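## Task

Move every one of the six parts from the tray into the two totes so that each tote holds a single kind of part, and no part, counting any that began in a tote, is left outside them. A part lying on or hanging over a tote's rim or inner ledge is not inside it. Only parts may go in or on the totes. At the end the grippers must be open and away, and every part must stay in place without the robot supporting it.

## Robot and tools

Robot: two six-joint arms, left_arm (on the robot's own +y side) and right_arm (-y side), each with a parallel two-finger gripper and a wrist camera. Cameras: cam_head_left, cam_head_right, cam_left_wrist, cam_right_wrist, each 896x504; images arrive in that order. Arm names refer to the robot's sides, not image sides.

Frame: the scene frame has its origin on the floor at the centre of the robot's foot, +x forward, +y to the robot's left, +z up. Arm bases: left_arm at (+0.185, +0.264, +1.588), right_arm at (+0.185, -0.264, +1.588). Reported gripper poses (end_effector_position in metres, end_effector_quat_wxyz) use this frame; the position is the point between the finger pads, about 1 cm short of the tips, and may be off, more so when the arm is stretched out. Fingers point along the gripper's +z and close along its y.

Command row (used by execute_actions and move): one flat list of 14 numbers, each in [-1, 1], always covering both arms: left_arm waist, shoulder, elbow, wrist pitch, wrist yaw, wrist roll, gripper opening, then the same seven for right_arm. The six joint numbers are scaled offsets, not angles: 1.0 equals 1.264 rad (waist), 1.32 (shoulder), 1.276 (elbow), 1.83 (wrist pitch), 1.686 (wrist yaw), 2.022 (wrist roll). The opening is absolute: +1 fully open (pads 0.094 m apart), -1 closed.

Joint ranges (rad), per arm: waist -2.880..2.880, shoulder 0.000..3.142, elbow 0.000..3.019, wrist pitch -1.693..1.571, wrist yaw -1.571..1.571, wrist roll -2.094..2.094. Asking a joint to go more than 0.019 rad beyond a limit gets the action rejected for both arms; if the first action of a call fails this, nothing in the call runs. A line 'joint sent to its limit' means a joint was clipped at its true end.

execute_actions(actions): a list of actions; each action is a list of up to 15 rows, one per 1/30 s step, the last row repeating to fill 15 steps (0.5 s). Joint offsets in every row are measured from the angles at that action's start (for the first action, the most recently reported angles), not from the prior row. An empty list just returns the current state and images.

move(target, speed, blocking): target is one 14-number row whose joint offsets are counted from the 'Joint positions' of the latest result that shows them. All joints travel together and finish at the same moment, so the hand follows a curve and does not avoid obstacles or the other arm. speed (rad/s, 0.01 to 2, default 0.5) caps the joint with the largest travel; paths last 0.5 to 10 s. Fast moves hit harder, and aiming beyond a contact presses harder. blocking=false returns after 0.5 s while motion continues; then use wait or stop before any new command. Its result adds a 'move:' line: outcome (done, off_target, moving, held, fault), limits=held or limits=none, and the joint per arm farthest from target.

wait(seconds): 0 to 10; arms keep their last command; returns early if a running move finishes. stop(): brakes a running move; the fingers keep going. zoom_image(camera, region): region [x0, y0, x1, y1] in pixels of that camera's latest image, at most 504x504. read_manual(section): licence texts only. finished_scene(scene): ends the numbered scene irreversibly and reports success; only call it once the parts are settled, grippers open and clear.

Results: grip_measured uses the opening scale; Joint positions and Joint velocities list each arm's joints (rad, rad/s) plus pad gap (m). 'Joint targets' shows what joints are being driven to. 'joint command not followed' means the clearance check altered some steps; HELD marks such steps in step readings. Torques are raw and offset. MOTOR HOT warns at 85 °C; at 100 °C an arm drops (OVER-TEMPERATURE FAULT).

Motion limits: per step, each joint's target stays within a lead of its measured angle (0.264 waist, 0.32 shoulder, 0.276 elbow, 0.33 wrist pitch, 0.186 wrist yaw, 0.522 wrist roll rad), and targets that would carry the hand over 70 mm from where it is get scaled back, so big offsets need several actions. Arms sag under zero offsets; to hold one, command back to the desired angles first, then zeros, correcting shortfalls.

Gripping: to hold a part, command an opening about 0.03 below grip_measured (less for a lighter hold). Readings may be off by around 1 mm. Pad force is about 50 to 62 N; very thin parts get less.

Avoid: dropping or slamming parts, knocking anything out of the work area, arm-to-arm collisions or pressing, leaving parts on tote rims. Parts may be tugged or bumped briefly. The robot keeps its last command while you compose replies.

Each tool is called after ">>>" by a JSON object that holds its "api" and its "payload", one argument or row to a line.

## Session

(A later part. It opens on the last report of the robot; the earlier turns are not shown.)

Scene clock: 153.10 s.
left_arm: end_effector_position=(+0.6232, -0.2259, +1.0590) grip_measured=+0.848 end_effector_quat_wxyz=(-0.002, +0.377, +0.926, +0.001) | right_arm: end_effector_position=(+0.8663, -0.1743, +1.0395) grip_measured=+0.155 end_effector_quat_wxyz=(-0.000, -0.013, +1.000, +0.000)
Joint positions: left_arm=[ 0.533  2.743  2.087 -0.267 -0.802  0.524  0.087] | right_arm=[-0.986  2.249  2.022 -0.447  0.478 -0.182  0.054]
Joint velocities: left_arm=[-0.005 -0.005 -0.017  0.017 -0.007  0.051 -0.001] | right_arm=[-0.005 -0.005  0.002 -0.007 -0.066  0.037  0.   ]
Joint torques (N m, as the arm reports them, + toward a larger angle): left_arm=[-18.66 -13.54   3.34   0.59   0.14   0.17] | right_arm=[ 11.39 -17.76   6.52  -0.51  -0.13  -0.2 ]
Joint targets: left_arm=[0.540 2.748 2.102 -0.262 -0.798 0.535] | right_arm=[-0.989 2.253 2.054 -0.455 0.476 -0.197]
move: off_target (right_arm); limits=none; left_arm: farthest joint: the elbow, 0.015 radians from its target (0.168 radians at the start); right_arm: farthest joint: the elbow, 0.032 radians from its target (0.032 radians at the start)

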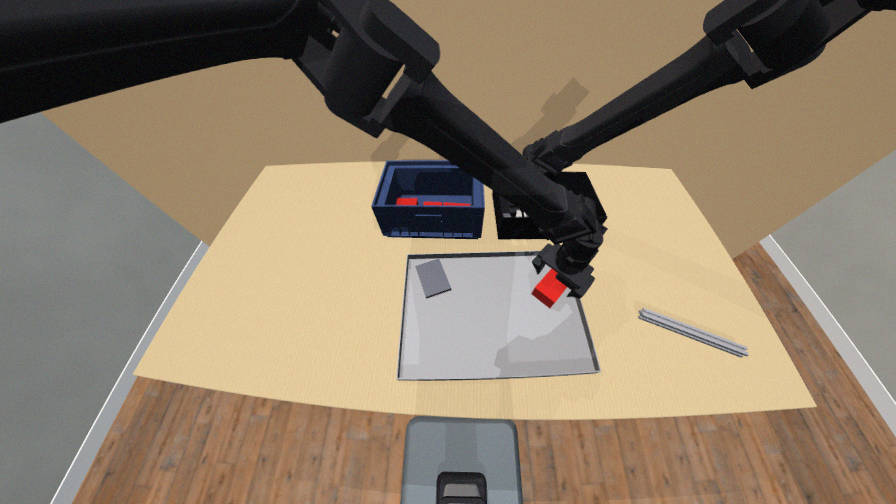

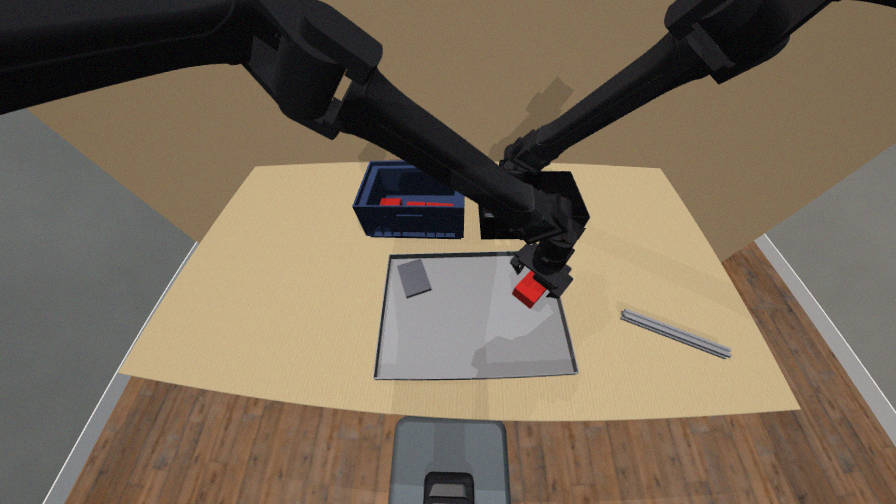

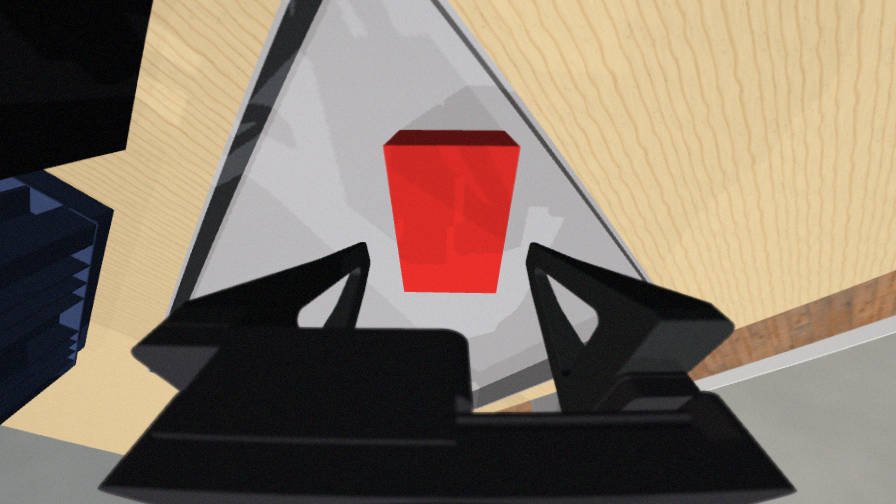

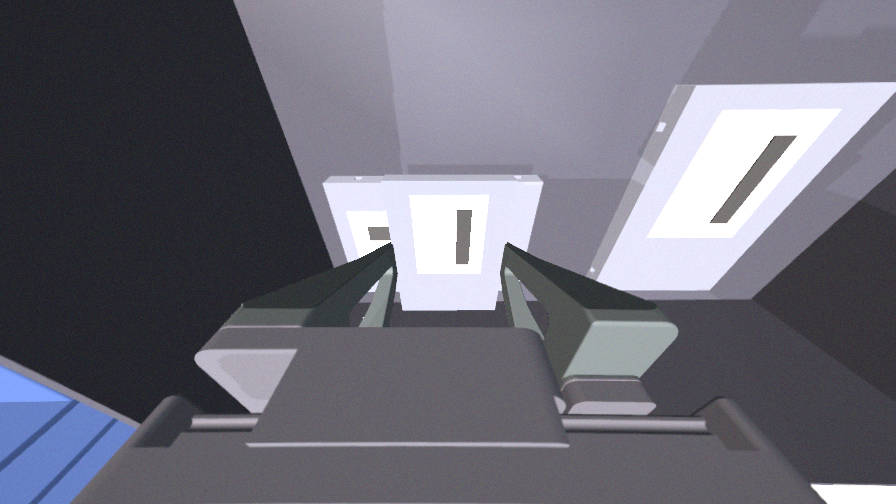

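>>> {"api": "move", "payload": {
  "target": [0.0277,0.0558,0.0878,0.0027,0.0133,0.024,0.85,0.0388,-0.1068,-0.0643,-0.0344,0.0172,0.0198,0.42],
  "speed": 0.16
}}

Scene clock: 158.30 s.
left_arm: end_effector_position=(+0.6239, -0.2273, +1.0304) grip_measured=+0.848 end_effector_quat_wxyz=(+0.001, +0.379, +0.926, -0.000) | right_arm: end_effector_position=(+0.8872, -0.1806, +1.1005) grip_measured=+0.419 end_effector_quat_wxyz=(+0.002, -0.012, +1.000, +0.000)
Joint positions: left_arm=[ 0.559  2.812  2.184 -0.267 -0.784  0.562  0.087] | right_arm=[-0.95   2.125  1.946 -0.501  0.505 -0.157  0.067]
Joint velocities: left_arm=[ 0.005  0.005 -0.002 -0.002  0.022 -0.051 -0.001] | right_arm=[-0.005 -0.024  0.002 -0.007  0.037  0.022 -0.001]
Joint torques (N m, as the arm reports them, + toward a larger angle): left_arm=[-18.42 -12.86   3.36   0.6    0.14   0.14] | right_arm=[ 12.75 -19.8    3.57  -0.56   0.08   0.07]
Joint targets: left_arm=[0.568 2.816 2.199 -0.262 -0.780 0.572] | right_arm=[-0.937 2.108 1.940 -0.510 0.507 -0.142]
move: done; limits=none; left_arm: farthest joint: the elbow, 0.015 radians from its target (0.112 radians at the start); right_arm: farthest joint: the shoulder, 0.017 radians from its target (0.141 radians at the start)

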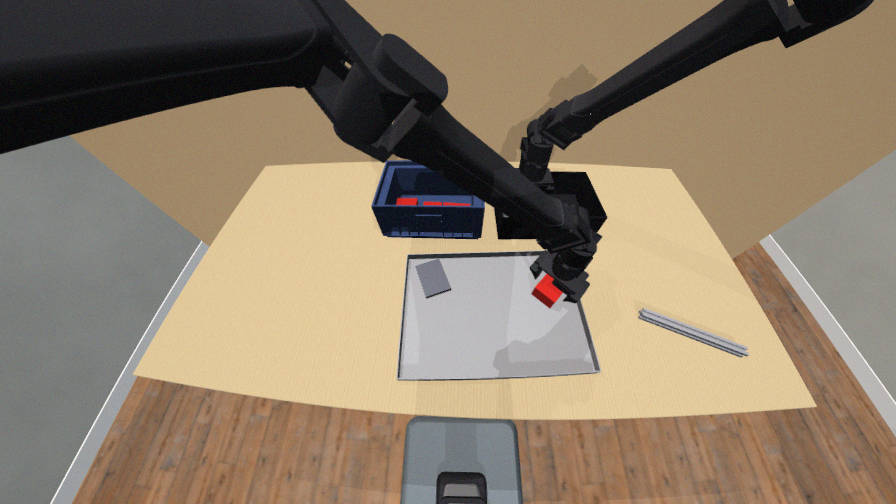

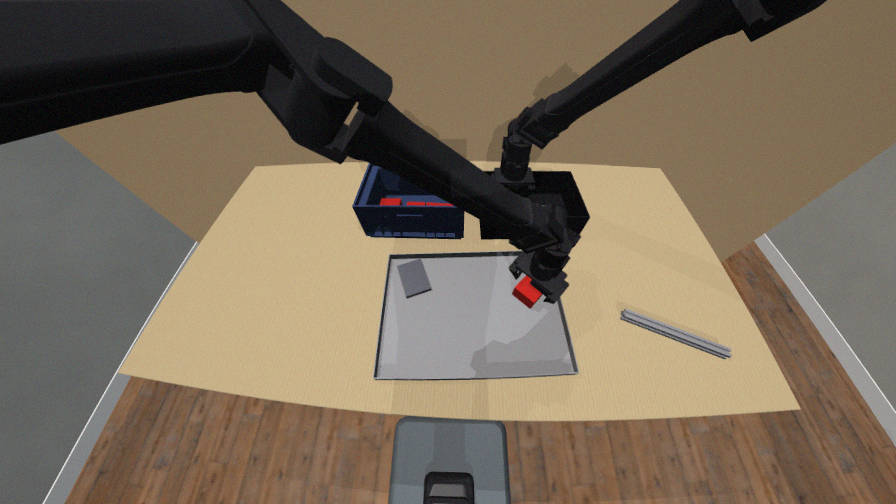

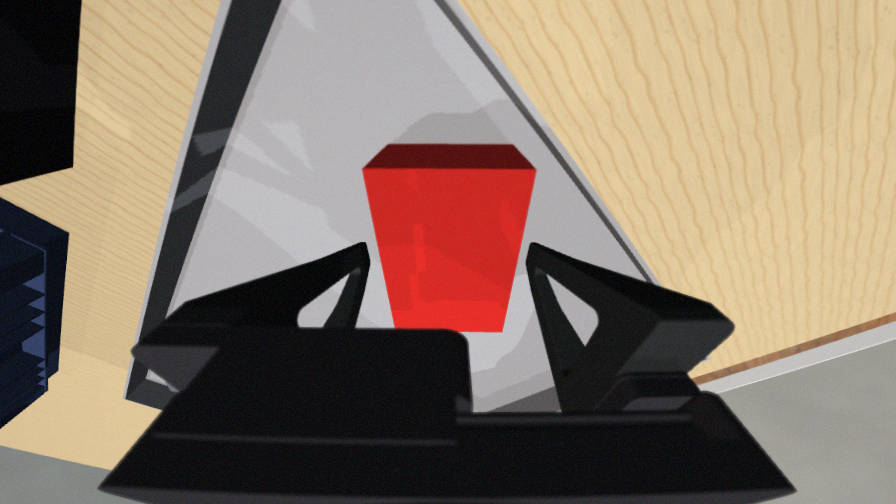

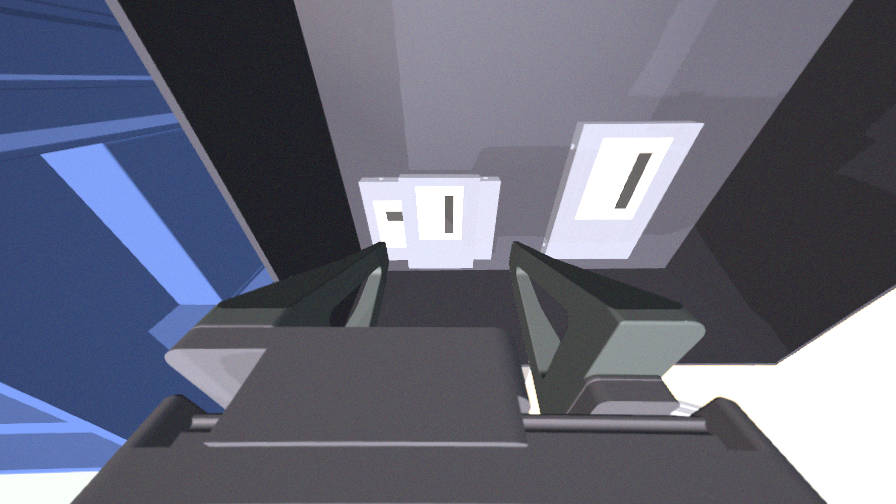

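>>> {"api": "move", "payload": {
  "target": [0.0071,0.003,0.0118,0.0027,0.0024,0.0049,0.2,-0.0949,-0.275,-0.2085,-0.0355,-0.0558,-0.046,0.42],
  "speed": 0.6
}}

Scene clock: 160.23 s.
left_arm: end_effector_position=(+0.6239, -0.2274, +1.0304) grip_measured=+0.261 end_effector_quat_wxyz=(+0.001, +0.379, +0.925, -0.000) | right_arm: end_effector_position=(+0.8835, -0.3290, +1.2063) grip_measured=+0.419 end_effector_quat_wxyz=(+0.004, -0.006, +1.000, -0.005)
Joint positions: left_arm=[ 0.559  2.812  2.184 -0.267 -0.783  0.562  0.059] | right_arm=[-1.078  1.759  1.683 -0.558  0.413 -0.235  0.067]
Joint velocities: left_arm=[-0.005  0.005 -0.002 -0.027 -0.066  0.037  0.001] | right_arm=[-0.005 -0.005 -0.017  0.002 -0.051 -0.037 -0.001]
Joint torques (N m, as the arm reports them, + toward a larger angle): left_arm=[-18.72 -12.94   3.31   0.58   0.14   0.12] | right_arm=[  8.12 -19.23   4.48  -0.47  -0.11  -0.21]
Joint targets: left_arm=[0.568 2.816 2.199 -0.262 -0.780 0.572] | right_arm=[-1.070 1.762 1.679 -0.566 0.411 -0.250]
move: done; limits=none; left_arm: farthest joint: the elbow, 0.015 radians from its target (0.015 radians at the start); right_arm: farthest joint: the wrist roll, 0.015 radians from its target (0.093 radians at the start)

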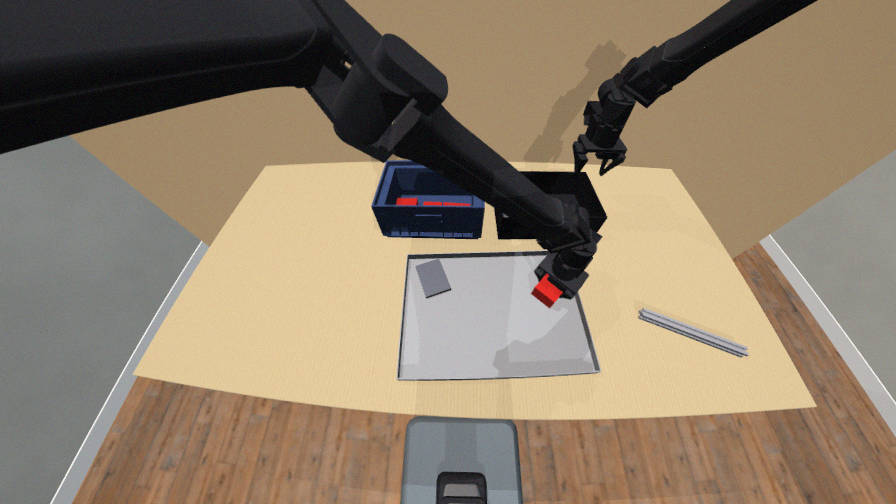

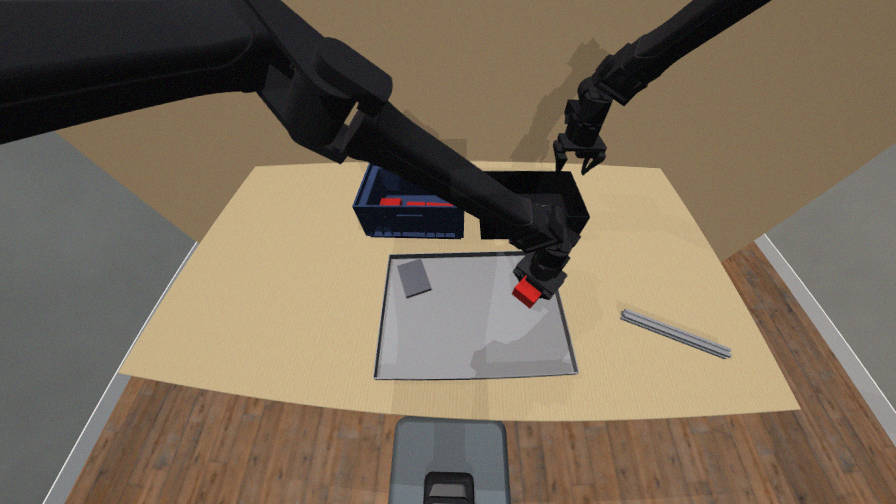

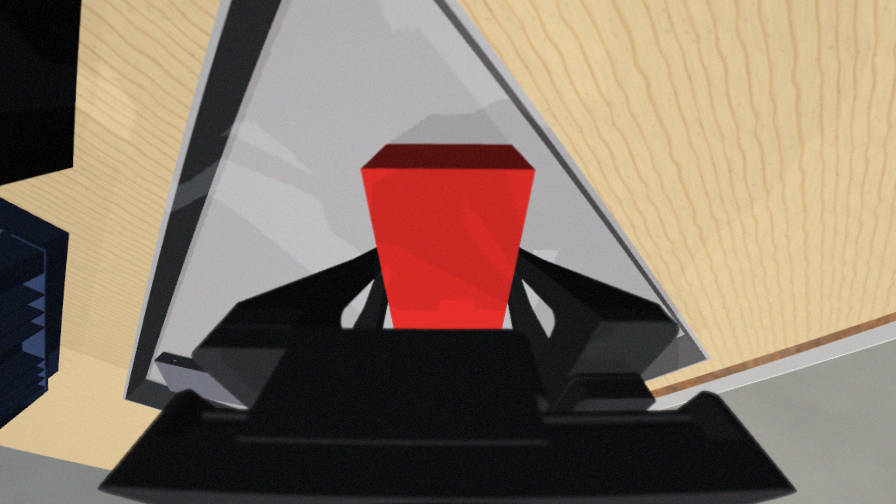

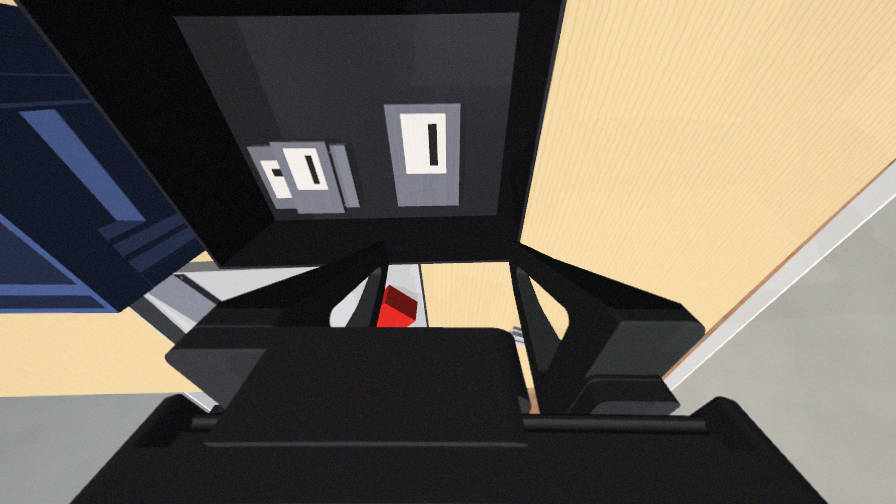

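>>> {"api": "move", "payload": {
  "target": [0.0396,-0.5341,-0.5533,0.0202,0.0214,-0.2285,0.21,0.0063,0.0023,-0.0031,-0.0044,-0.0012,-0.0074,0.42],
  "speed": 0.6
}}

Scene clock: 164.53 s.
left_arm: end_effector_position=(+0.7050, -0.0399, +1.1919) grip_measured=+0.261 end_effector_quat_wxyz=(-0.006, +0.144, +0.989, -0.002) | right_arm: end_effector_position=(+0.8835, -0.3290, +1.2063) grip_measured=+0.419 end_effector_quat_wxyz=(+0.004, -0.006, +1.000, -0.005)
Joint positions: left_arm=[ 0.604  2.119  1.477 -0.239 -0.751  0.111  0.059] | right_arm=[-1.078  1.759  1.683 -0.558  0.413 -0.235  0.067]
Joint velocities: left_arm=[ 0.005  0.005 -0.012 -0.007 -0.051 -0.11   0.   ] | right_arm=[-0.015 -0.005 -0.007 -0.012  0.007  0.066 -0.001]
Joint torques (N m, as the arm reports them, + toward a larger angle): left_arm=[-14.31 -15.19   1.63   0.76   0.11  -0.08] | right_arm=[  8.27 -19.08   4.39  -0.52  -0.11  -0.19]
Joint targets: left_arm=[0.609 2.107 1.478 -0.230 -0.747 0.100] | right_arm=[-1.070 1.763 1.679 -0.566 0.411 -0.250]
move: done; limits=none; left_arm: farthest joint: the shoulder, 0.012 radians from its target (0.705 radians at the start); right_arm: farthest joint: the wrist roll, 0.015 radians from its target (0.015 radians at the start)

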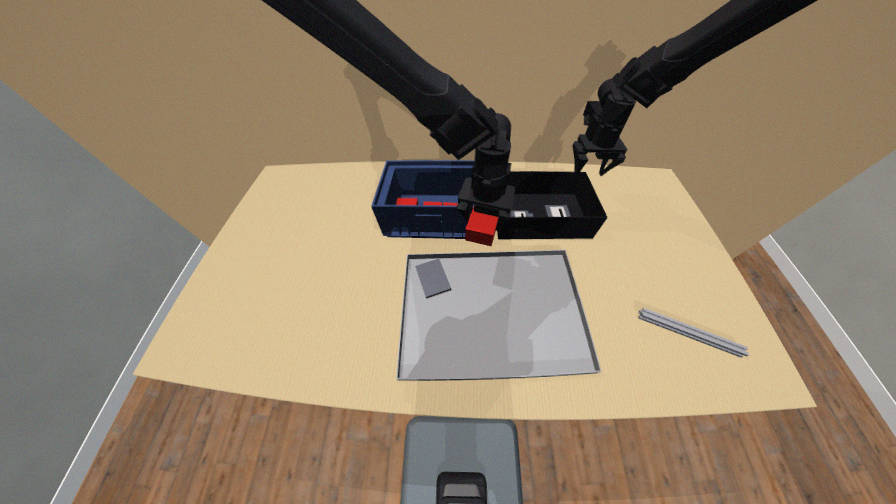

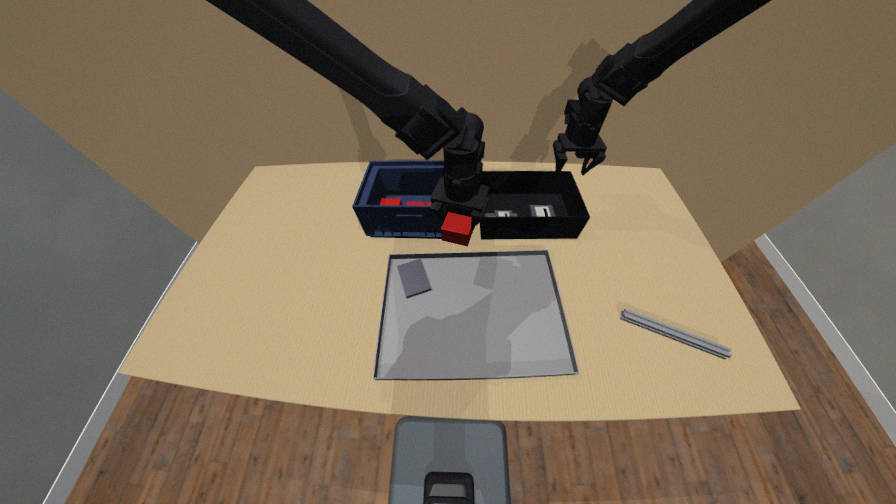

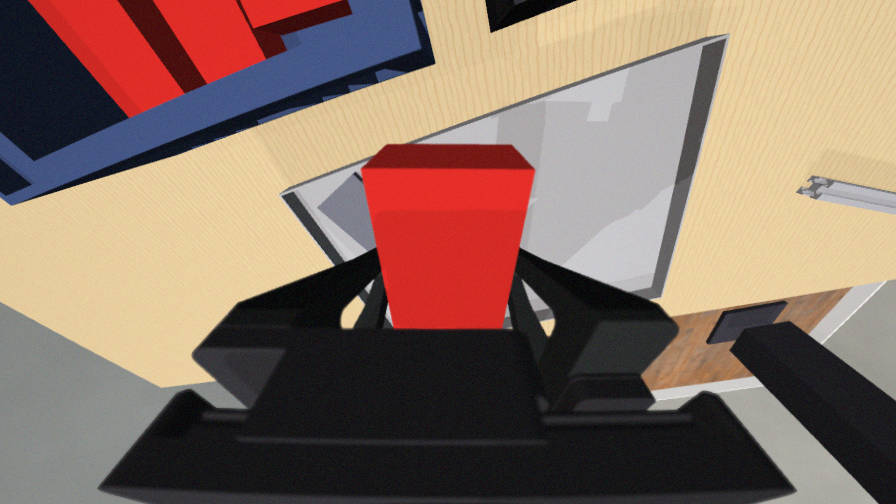

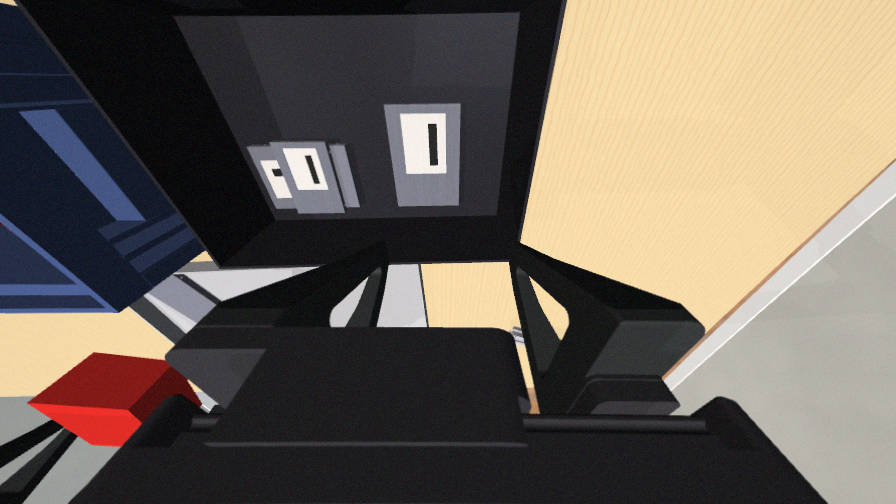

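>>> {"api": "execute_actions", "payload": {
  "actions": []
}}

Scene clock: 167.63 s.
left_arm: end_effector_position=(+0.7050, -0.0399, +1.1919) grip_measured=+0.261 end_effector_quat_wxyz=(-0.006, +0.144, +0.990, -0.002) | right_arm: end_effector_position=(+0.8835, -0.3290, +1.2063) grip_measured=+0.419 end_effector_quat_wxyz=(+0.004, -0.006, +1.000, -0.005)
Joint positions: left_arm=[ 0.604  2.119  1.477 -0.239 -0.751  0.11   0.059] | right_arm=[-1.078  1.759  1.683 -0.558  0.413 -0.235  0.067]
Joint velocities: left_arm=[-0.005 -0.005 -0.002 -0.017  0.066  0.022 -0.   ] | right_arm=[-0.005  0.005 -0.012  0.007  0.007 -0.051 -0.   ]
Joint torques (N m, as the arm reports them, + toward a larger angle): left_arm=[-14.54 -15.73   1.62   0.74   0.11  -0.06] | right_arm=[  8.3  -19.09   4.41  -0.51  -0.11  -0.2 ]
Joint targets: left_arm=[0.609 2.107 1.478 -0.230 -0.747 0.100] | right_arm=[-1.070 1.763 1.679 -0.566 0.411 -0.250]

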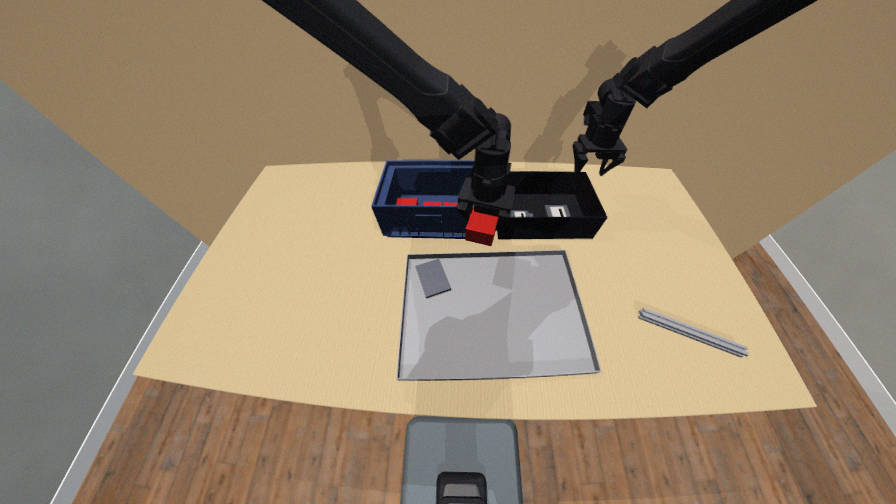

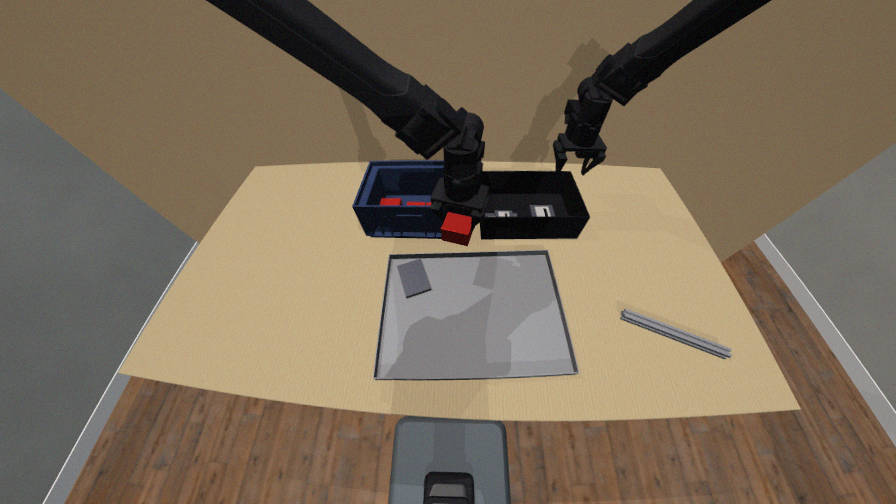

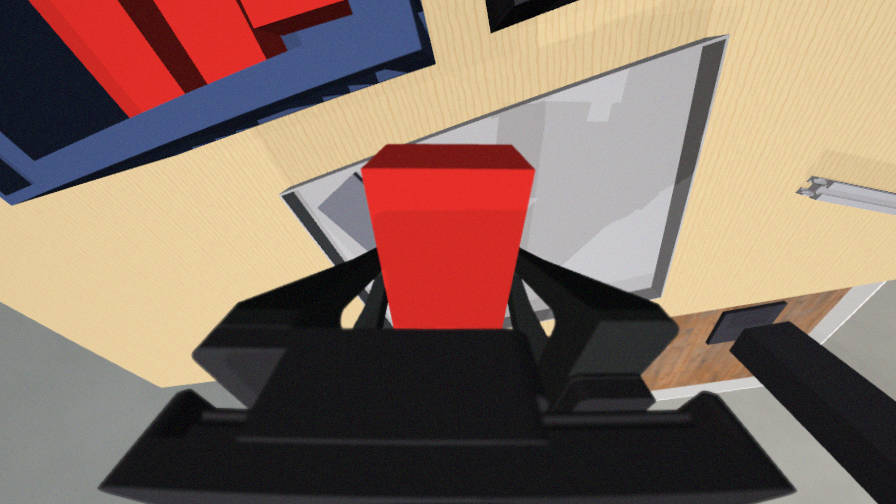

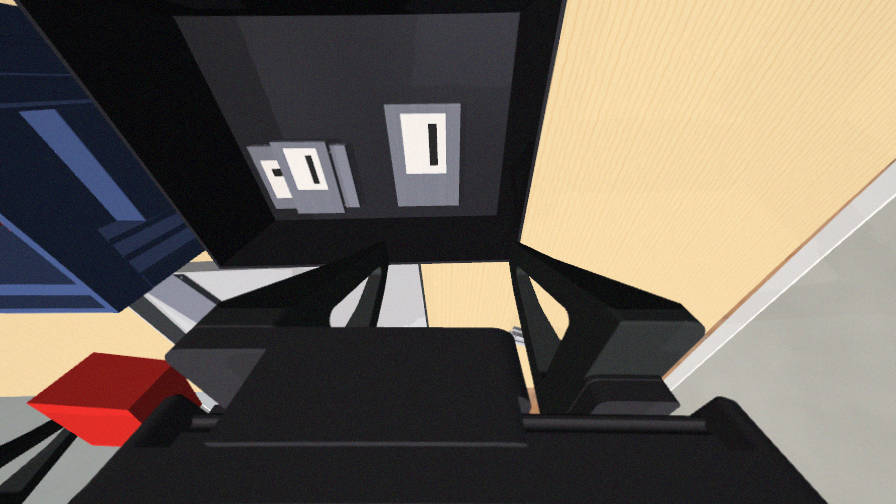

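>>> {"api": "move", "payload": {
  "target": [0.1123,-0.128,0.2555,-0.1962,0.054,-0.0796,0.21,0.2104,0.0826,-0.418,0.296,0.1105,0.012,1.0],
  "speed": 0.6
}}

Scene clock: 172.17 s.
left_arm: end_effector_position=(+0.8841, +0.1001, +1.2312) grip_measured=+0.261 end_effector_quat_wxyz=(+0.005, -0.008, +1.000, +0.003) | right_arm: end_effector_position=(+0.6742, -0.1128, +1.1808) grip_measured=+1.000 end_effector_quat_wxyz=(-0.006, -0.103, +0.995, +0.006)
Joint positions: left_arm=[ 0.747  1.96   1.787 -0.589 -0.664 -0.04   0.059] | right_arm=[-0.816  1.876  1.149 -0.027  0.597 -0.226  0.094]
Joint velocities: left_arm=[-0.015 -0.005 -0.002  0.037  0.022  0.007 -0.001] | right_arm=[-0.015 -0.005 -0.002 -0.002 -0.007 -0.051  0.   ]
Joint torques (N m, as the arm reports them, + toward a larger angle): left_arm=[-13.2  -20.17   5.91   0.11   0.07  -0.08] | right_arm=[ 10.63 -13.45   0.49   0.01   0.06   0.06]
Joint targets: left_arm=[0.746 1.949 1.803 -0.598 -0.660 -0.051] | right_arm=[-0.812 1.868 1.150 -0.016 0.599 -0.211]
move: done; limits=none; left_arm: farthest joint: the elbow, 0.016 radians from its target (0.326 radians at the start); right_arm: farthest joint: the wrist roll, 0.015 radians from its target (0.025 radians at the start)

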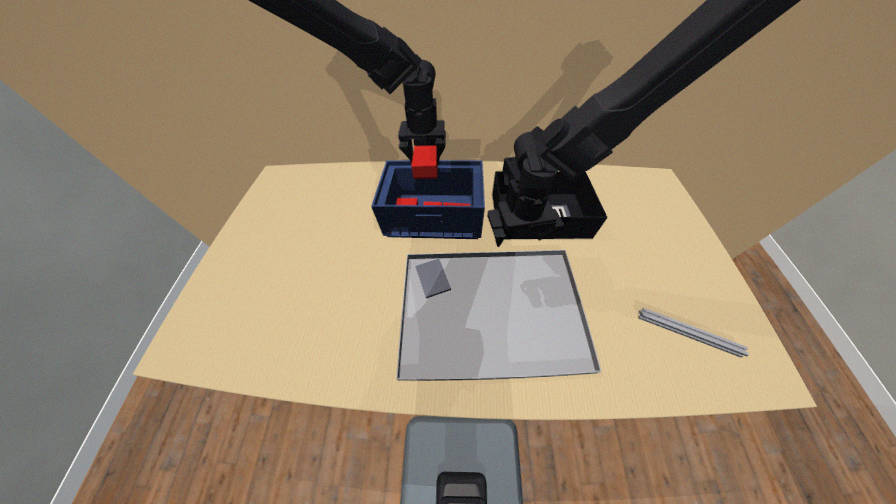

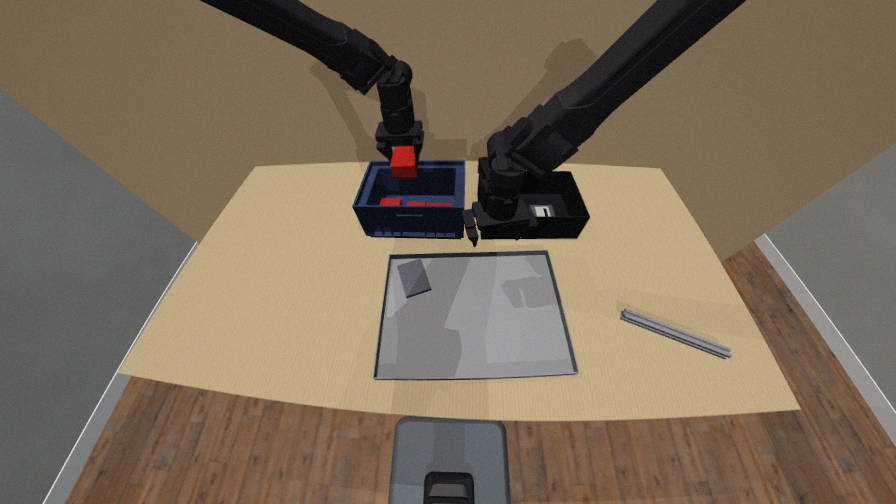

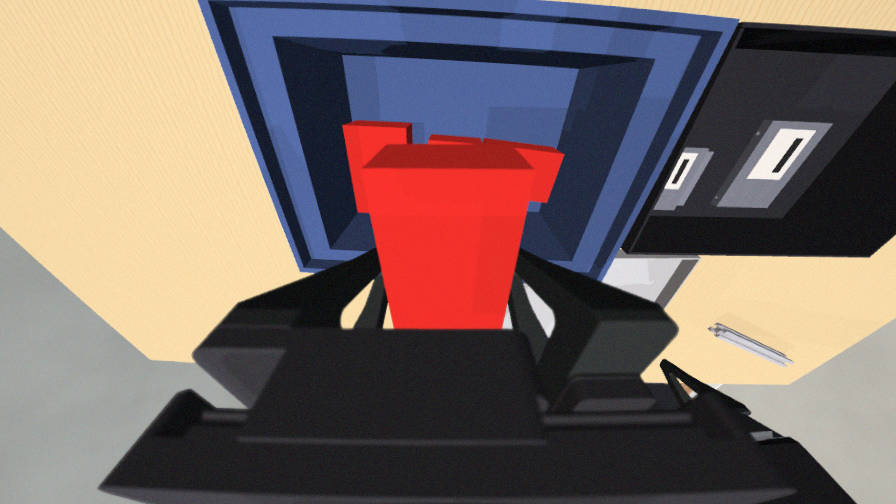

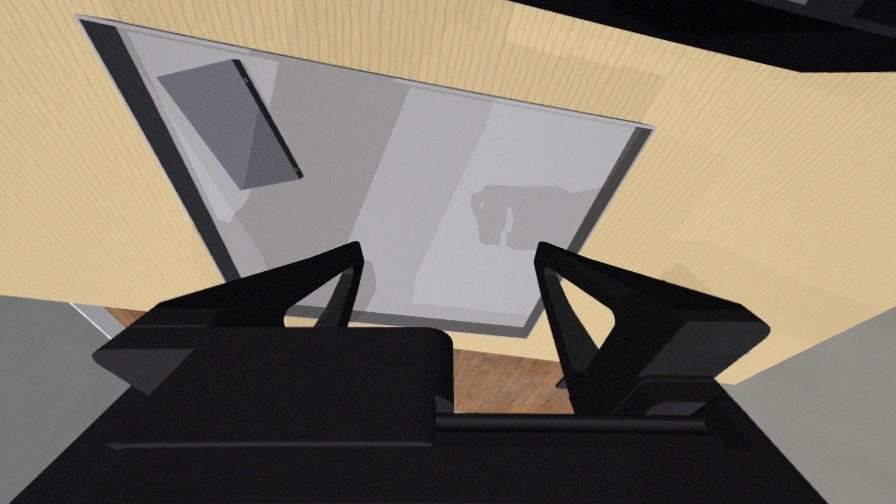

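>>> {"api": "move", "payload": {
  "target": [0.076,0.172,0.1677,0.047,0.046,0.06,0.21,0.1603,0.339,0.3246,-0.0343,0.0888,-0.0287,1.0],
  "speed": 0.45
}}

Scene clock: 181.30 s.
left_arm: end_effector_position=(+0.8737, +0.0937, +1.1120) grip_measured=+0.261 end_effector_quat_wxyz=(-0.003, +0.013, +1.000, +0.001) | right_arm: end_effector_position=(+0.6508, +0.0814, +1.1169) grip_measured=+1.000 end_effector_quat_wxyz=(-0.004, -0.210, +0.978, -0.001)
Joint positions: left_arm=[ 0.841  2.196  1.975 -0.514 -0.59   0.071  0.059] | right_arm=[-0.625  2.332  1.555 -0.084  0.745 -0.269  0.094]
Joint velocities: left_arm=[ 0.005 -0.015  0.012 -0.012 -0.066  0.037 -0.001] | right_arm=[-0.005 -0.005 -0.022 -0.007 -0.007 -0.007  0.   ]
Joint torques (N m, as the arm reports them, + toward a larger angle): left_arm=[-13.63 -20.39   6.42   0.82   0.09   0.11] | right_arm=[ 16.81 -13.25   1.45  -0.53   0.07  -0.2 ]
Joint targets: left_arm=[0.843 2.187 2.001 -0.504 -0.586 0.082] | right_arm=[-0.614 2.323 1.563 -0.090 0.747 -0.284]
move: off_target (left_arm); limits=none; left_arm: farthest joint: the elbow, 0.026 radians from its target (0.214 radians at the start); right_arm: farthest joint: the wrist roll, 0.015 radians from its target (0.058 radians at the start)

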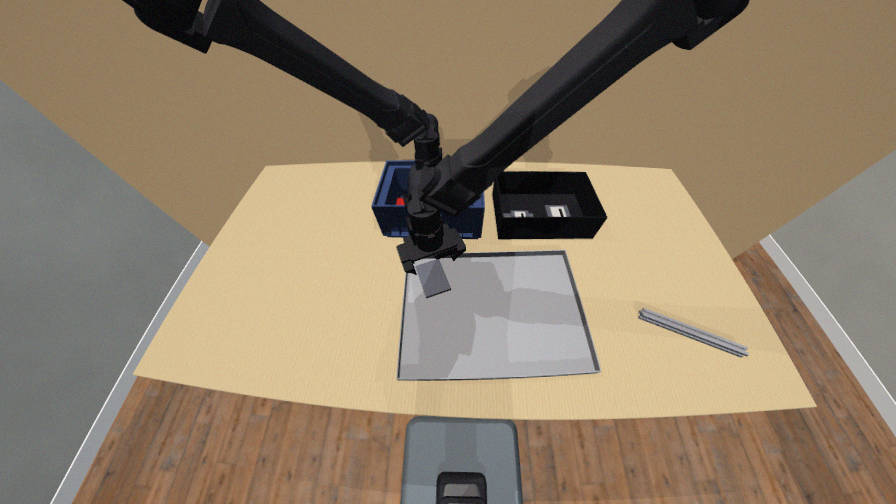

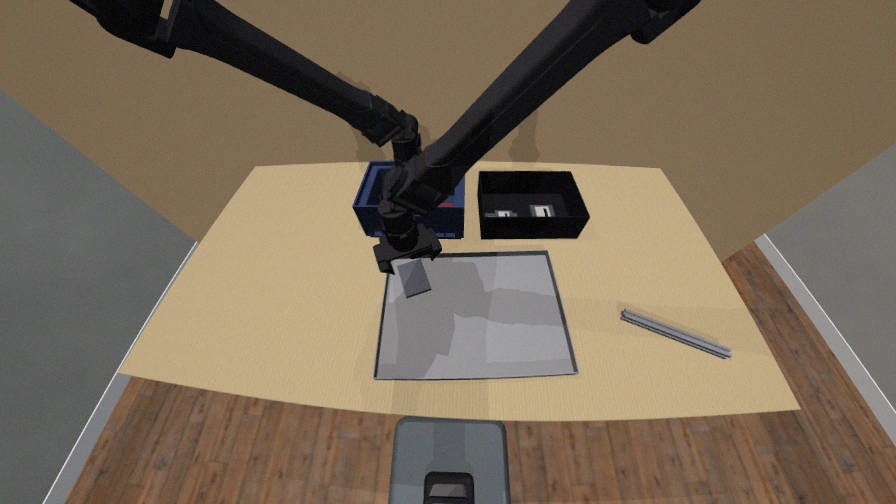

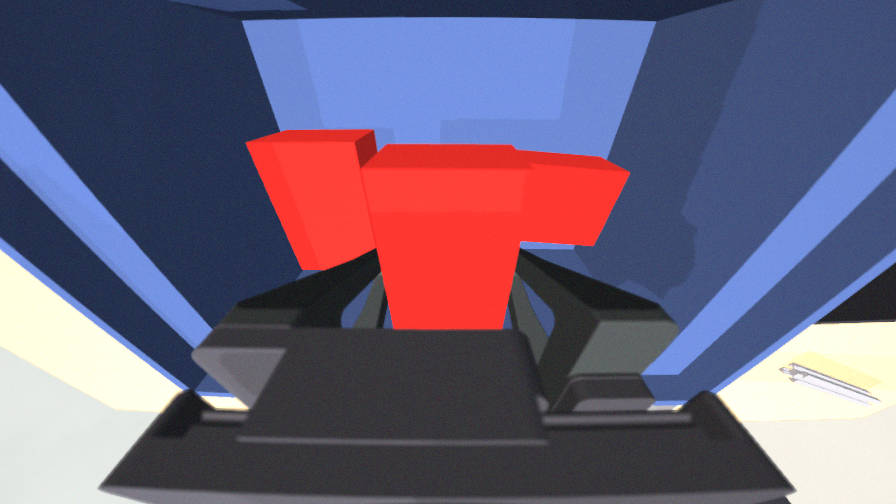

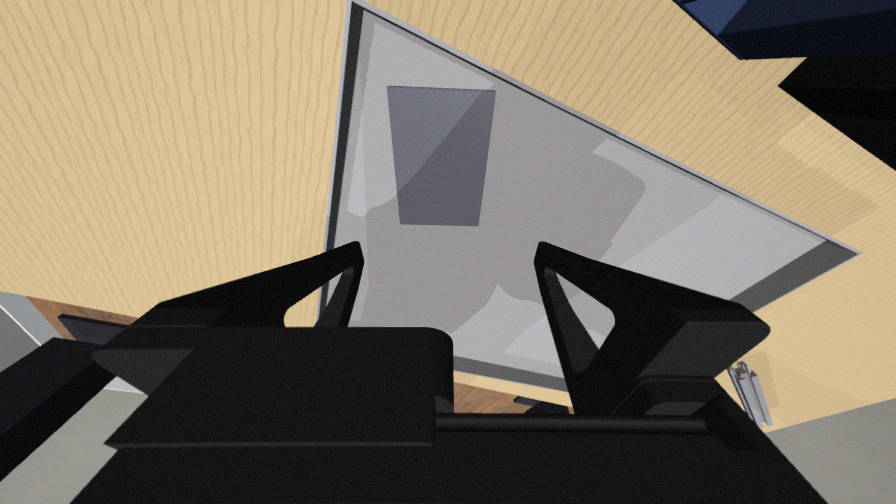

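>>> {"api": "move", "payload": {
  "target": [0.0134,0.0341,0.0647,0.0123,0.0091,0.0148,0.21,-0.0546,0.1229,0.1777,0.009,-0.0301,-0.0272,1.0],
  "speed": 0.3
}}

Scene clock: 184.87 s.
left_arm: end_effector_position=(+0.8798, +0.0917, +1.0941) grip_measured=+0.261 end_effector_quat_wxyz=(+0.004, +0.013, +1.000, -0.000) | right_arm: end_effector_position=(+0.6662, +0.0876, +1.0426) grip_measured=+1.000 end_effector_quat_wxyz=(+0.002, -0.191, +0.982, -0.000)
Joint positions: left_arm=[ 0.853  2.243  2.032 -0.502 -0.579  0.09   0.059] | right_arm=[-0.692  2.491  1.77  -0.078  0.696 -0.308  0.094]
Joint velocities: left_arm=[-0.005 -0.015  0.007  0.002  0.051  0.11   0.001] | right_arm=[ 0.005 -0.015 -0.007 -0.017 -0.037 -0.022  0.   ]
Joint torques (N m, as the arm reports them, + toward a larger angle): left_arm=[-13.34 -19.99   6.58   0.88   0.12   0.16] | right_arm=[ 16.28 -12.33   1.94   0.05  -0.14  -0.19]
Joint targets: left_arm=[0.858 2.240 2.058 -0.491 -0.575 0.101] | right_arm=[-0.693 2.494 1.782 -0.067 0.694 -0.324]
move: off_target (left_arm); limits=none; left_arm: farthest joint: the elbow, 0.025 radians from its target (0.083 radians at the start); right_arm: farthest joint: the wrist roll, 0.016 radians from its target (0.055 radians at the start)

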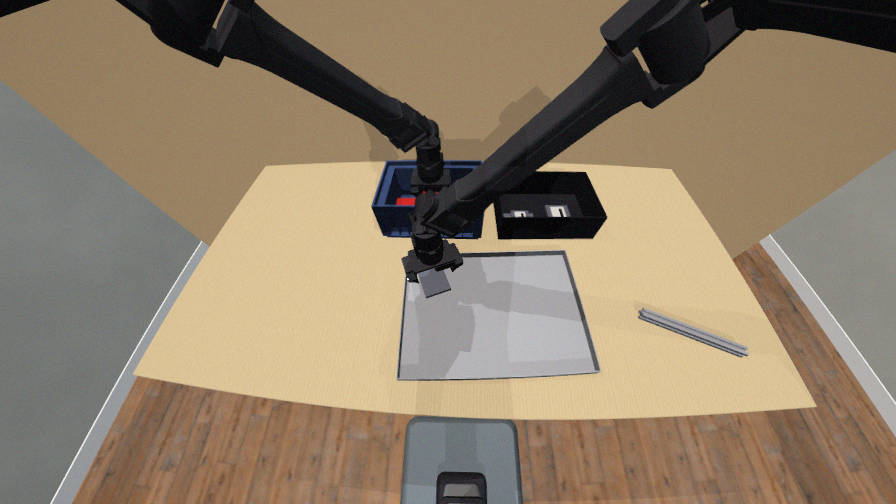

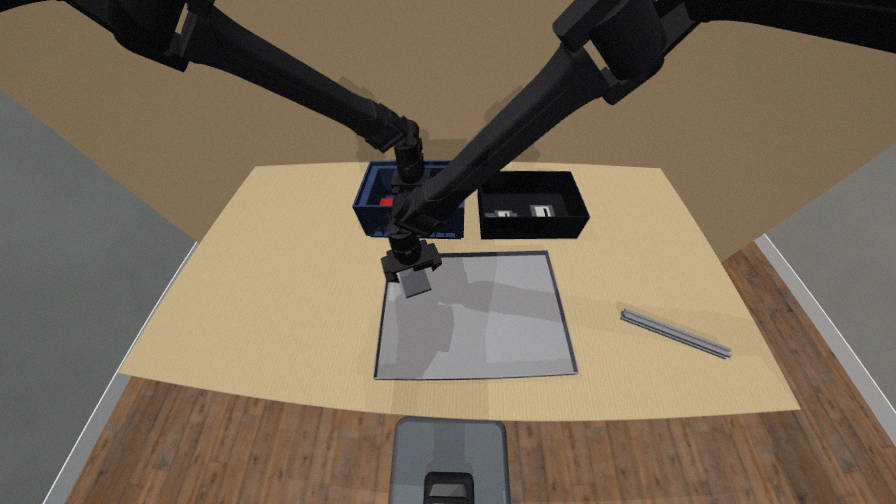

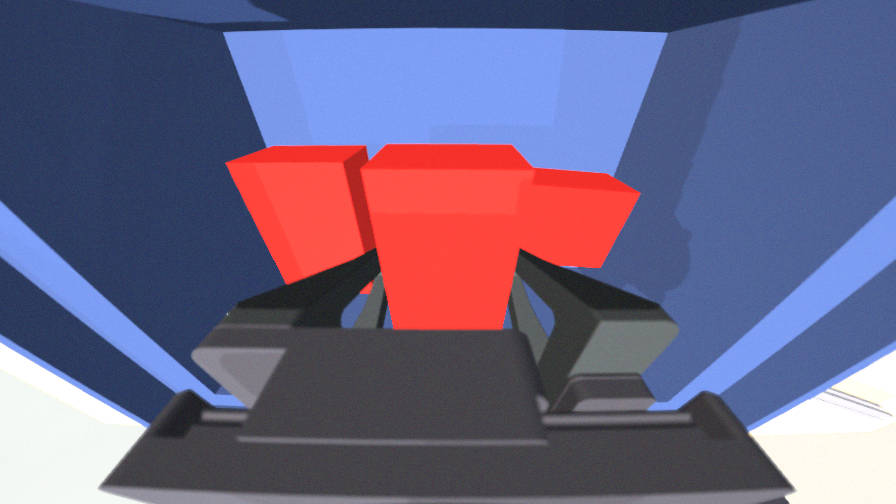

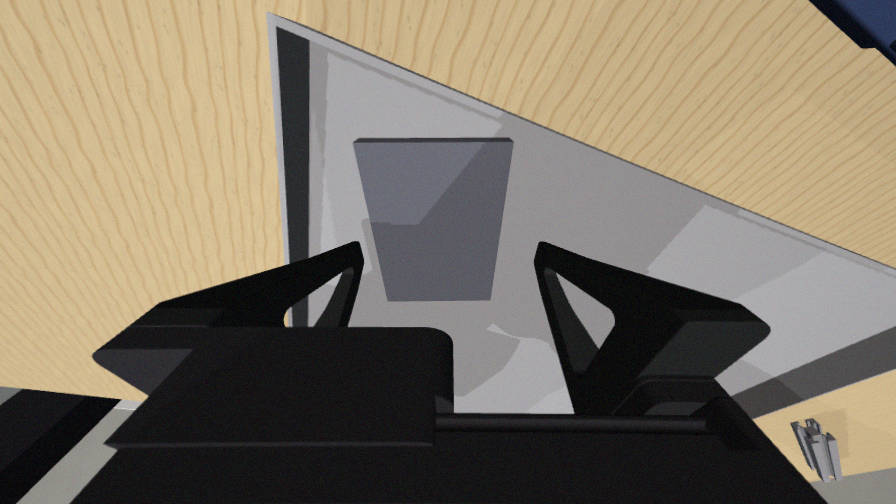

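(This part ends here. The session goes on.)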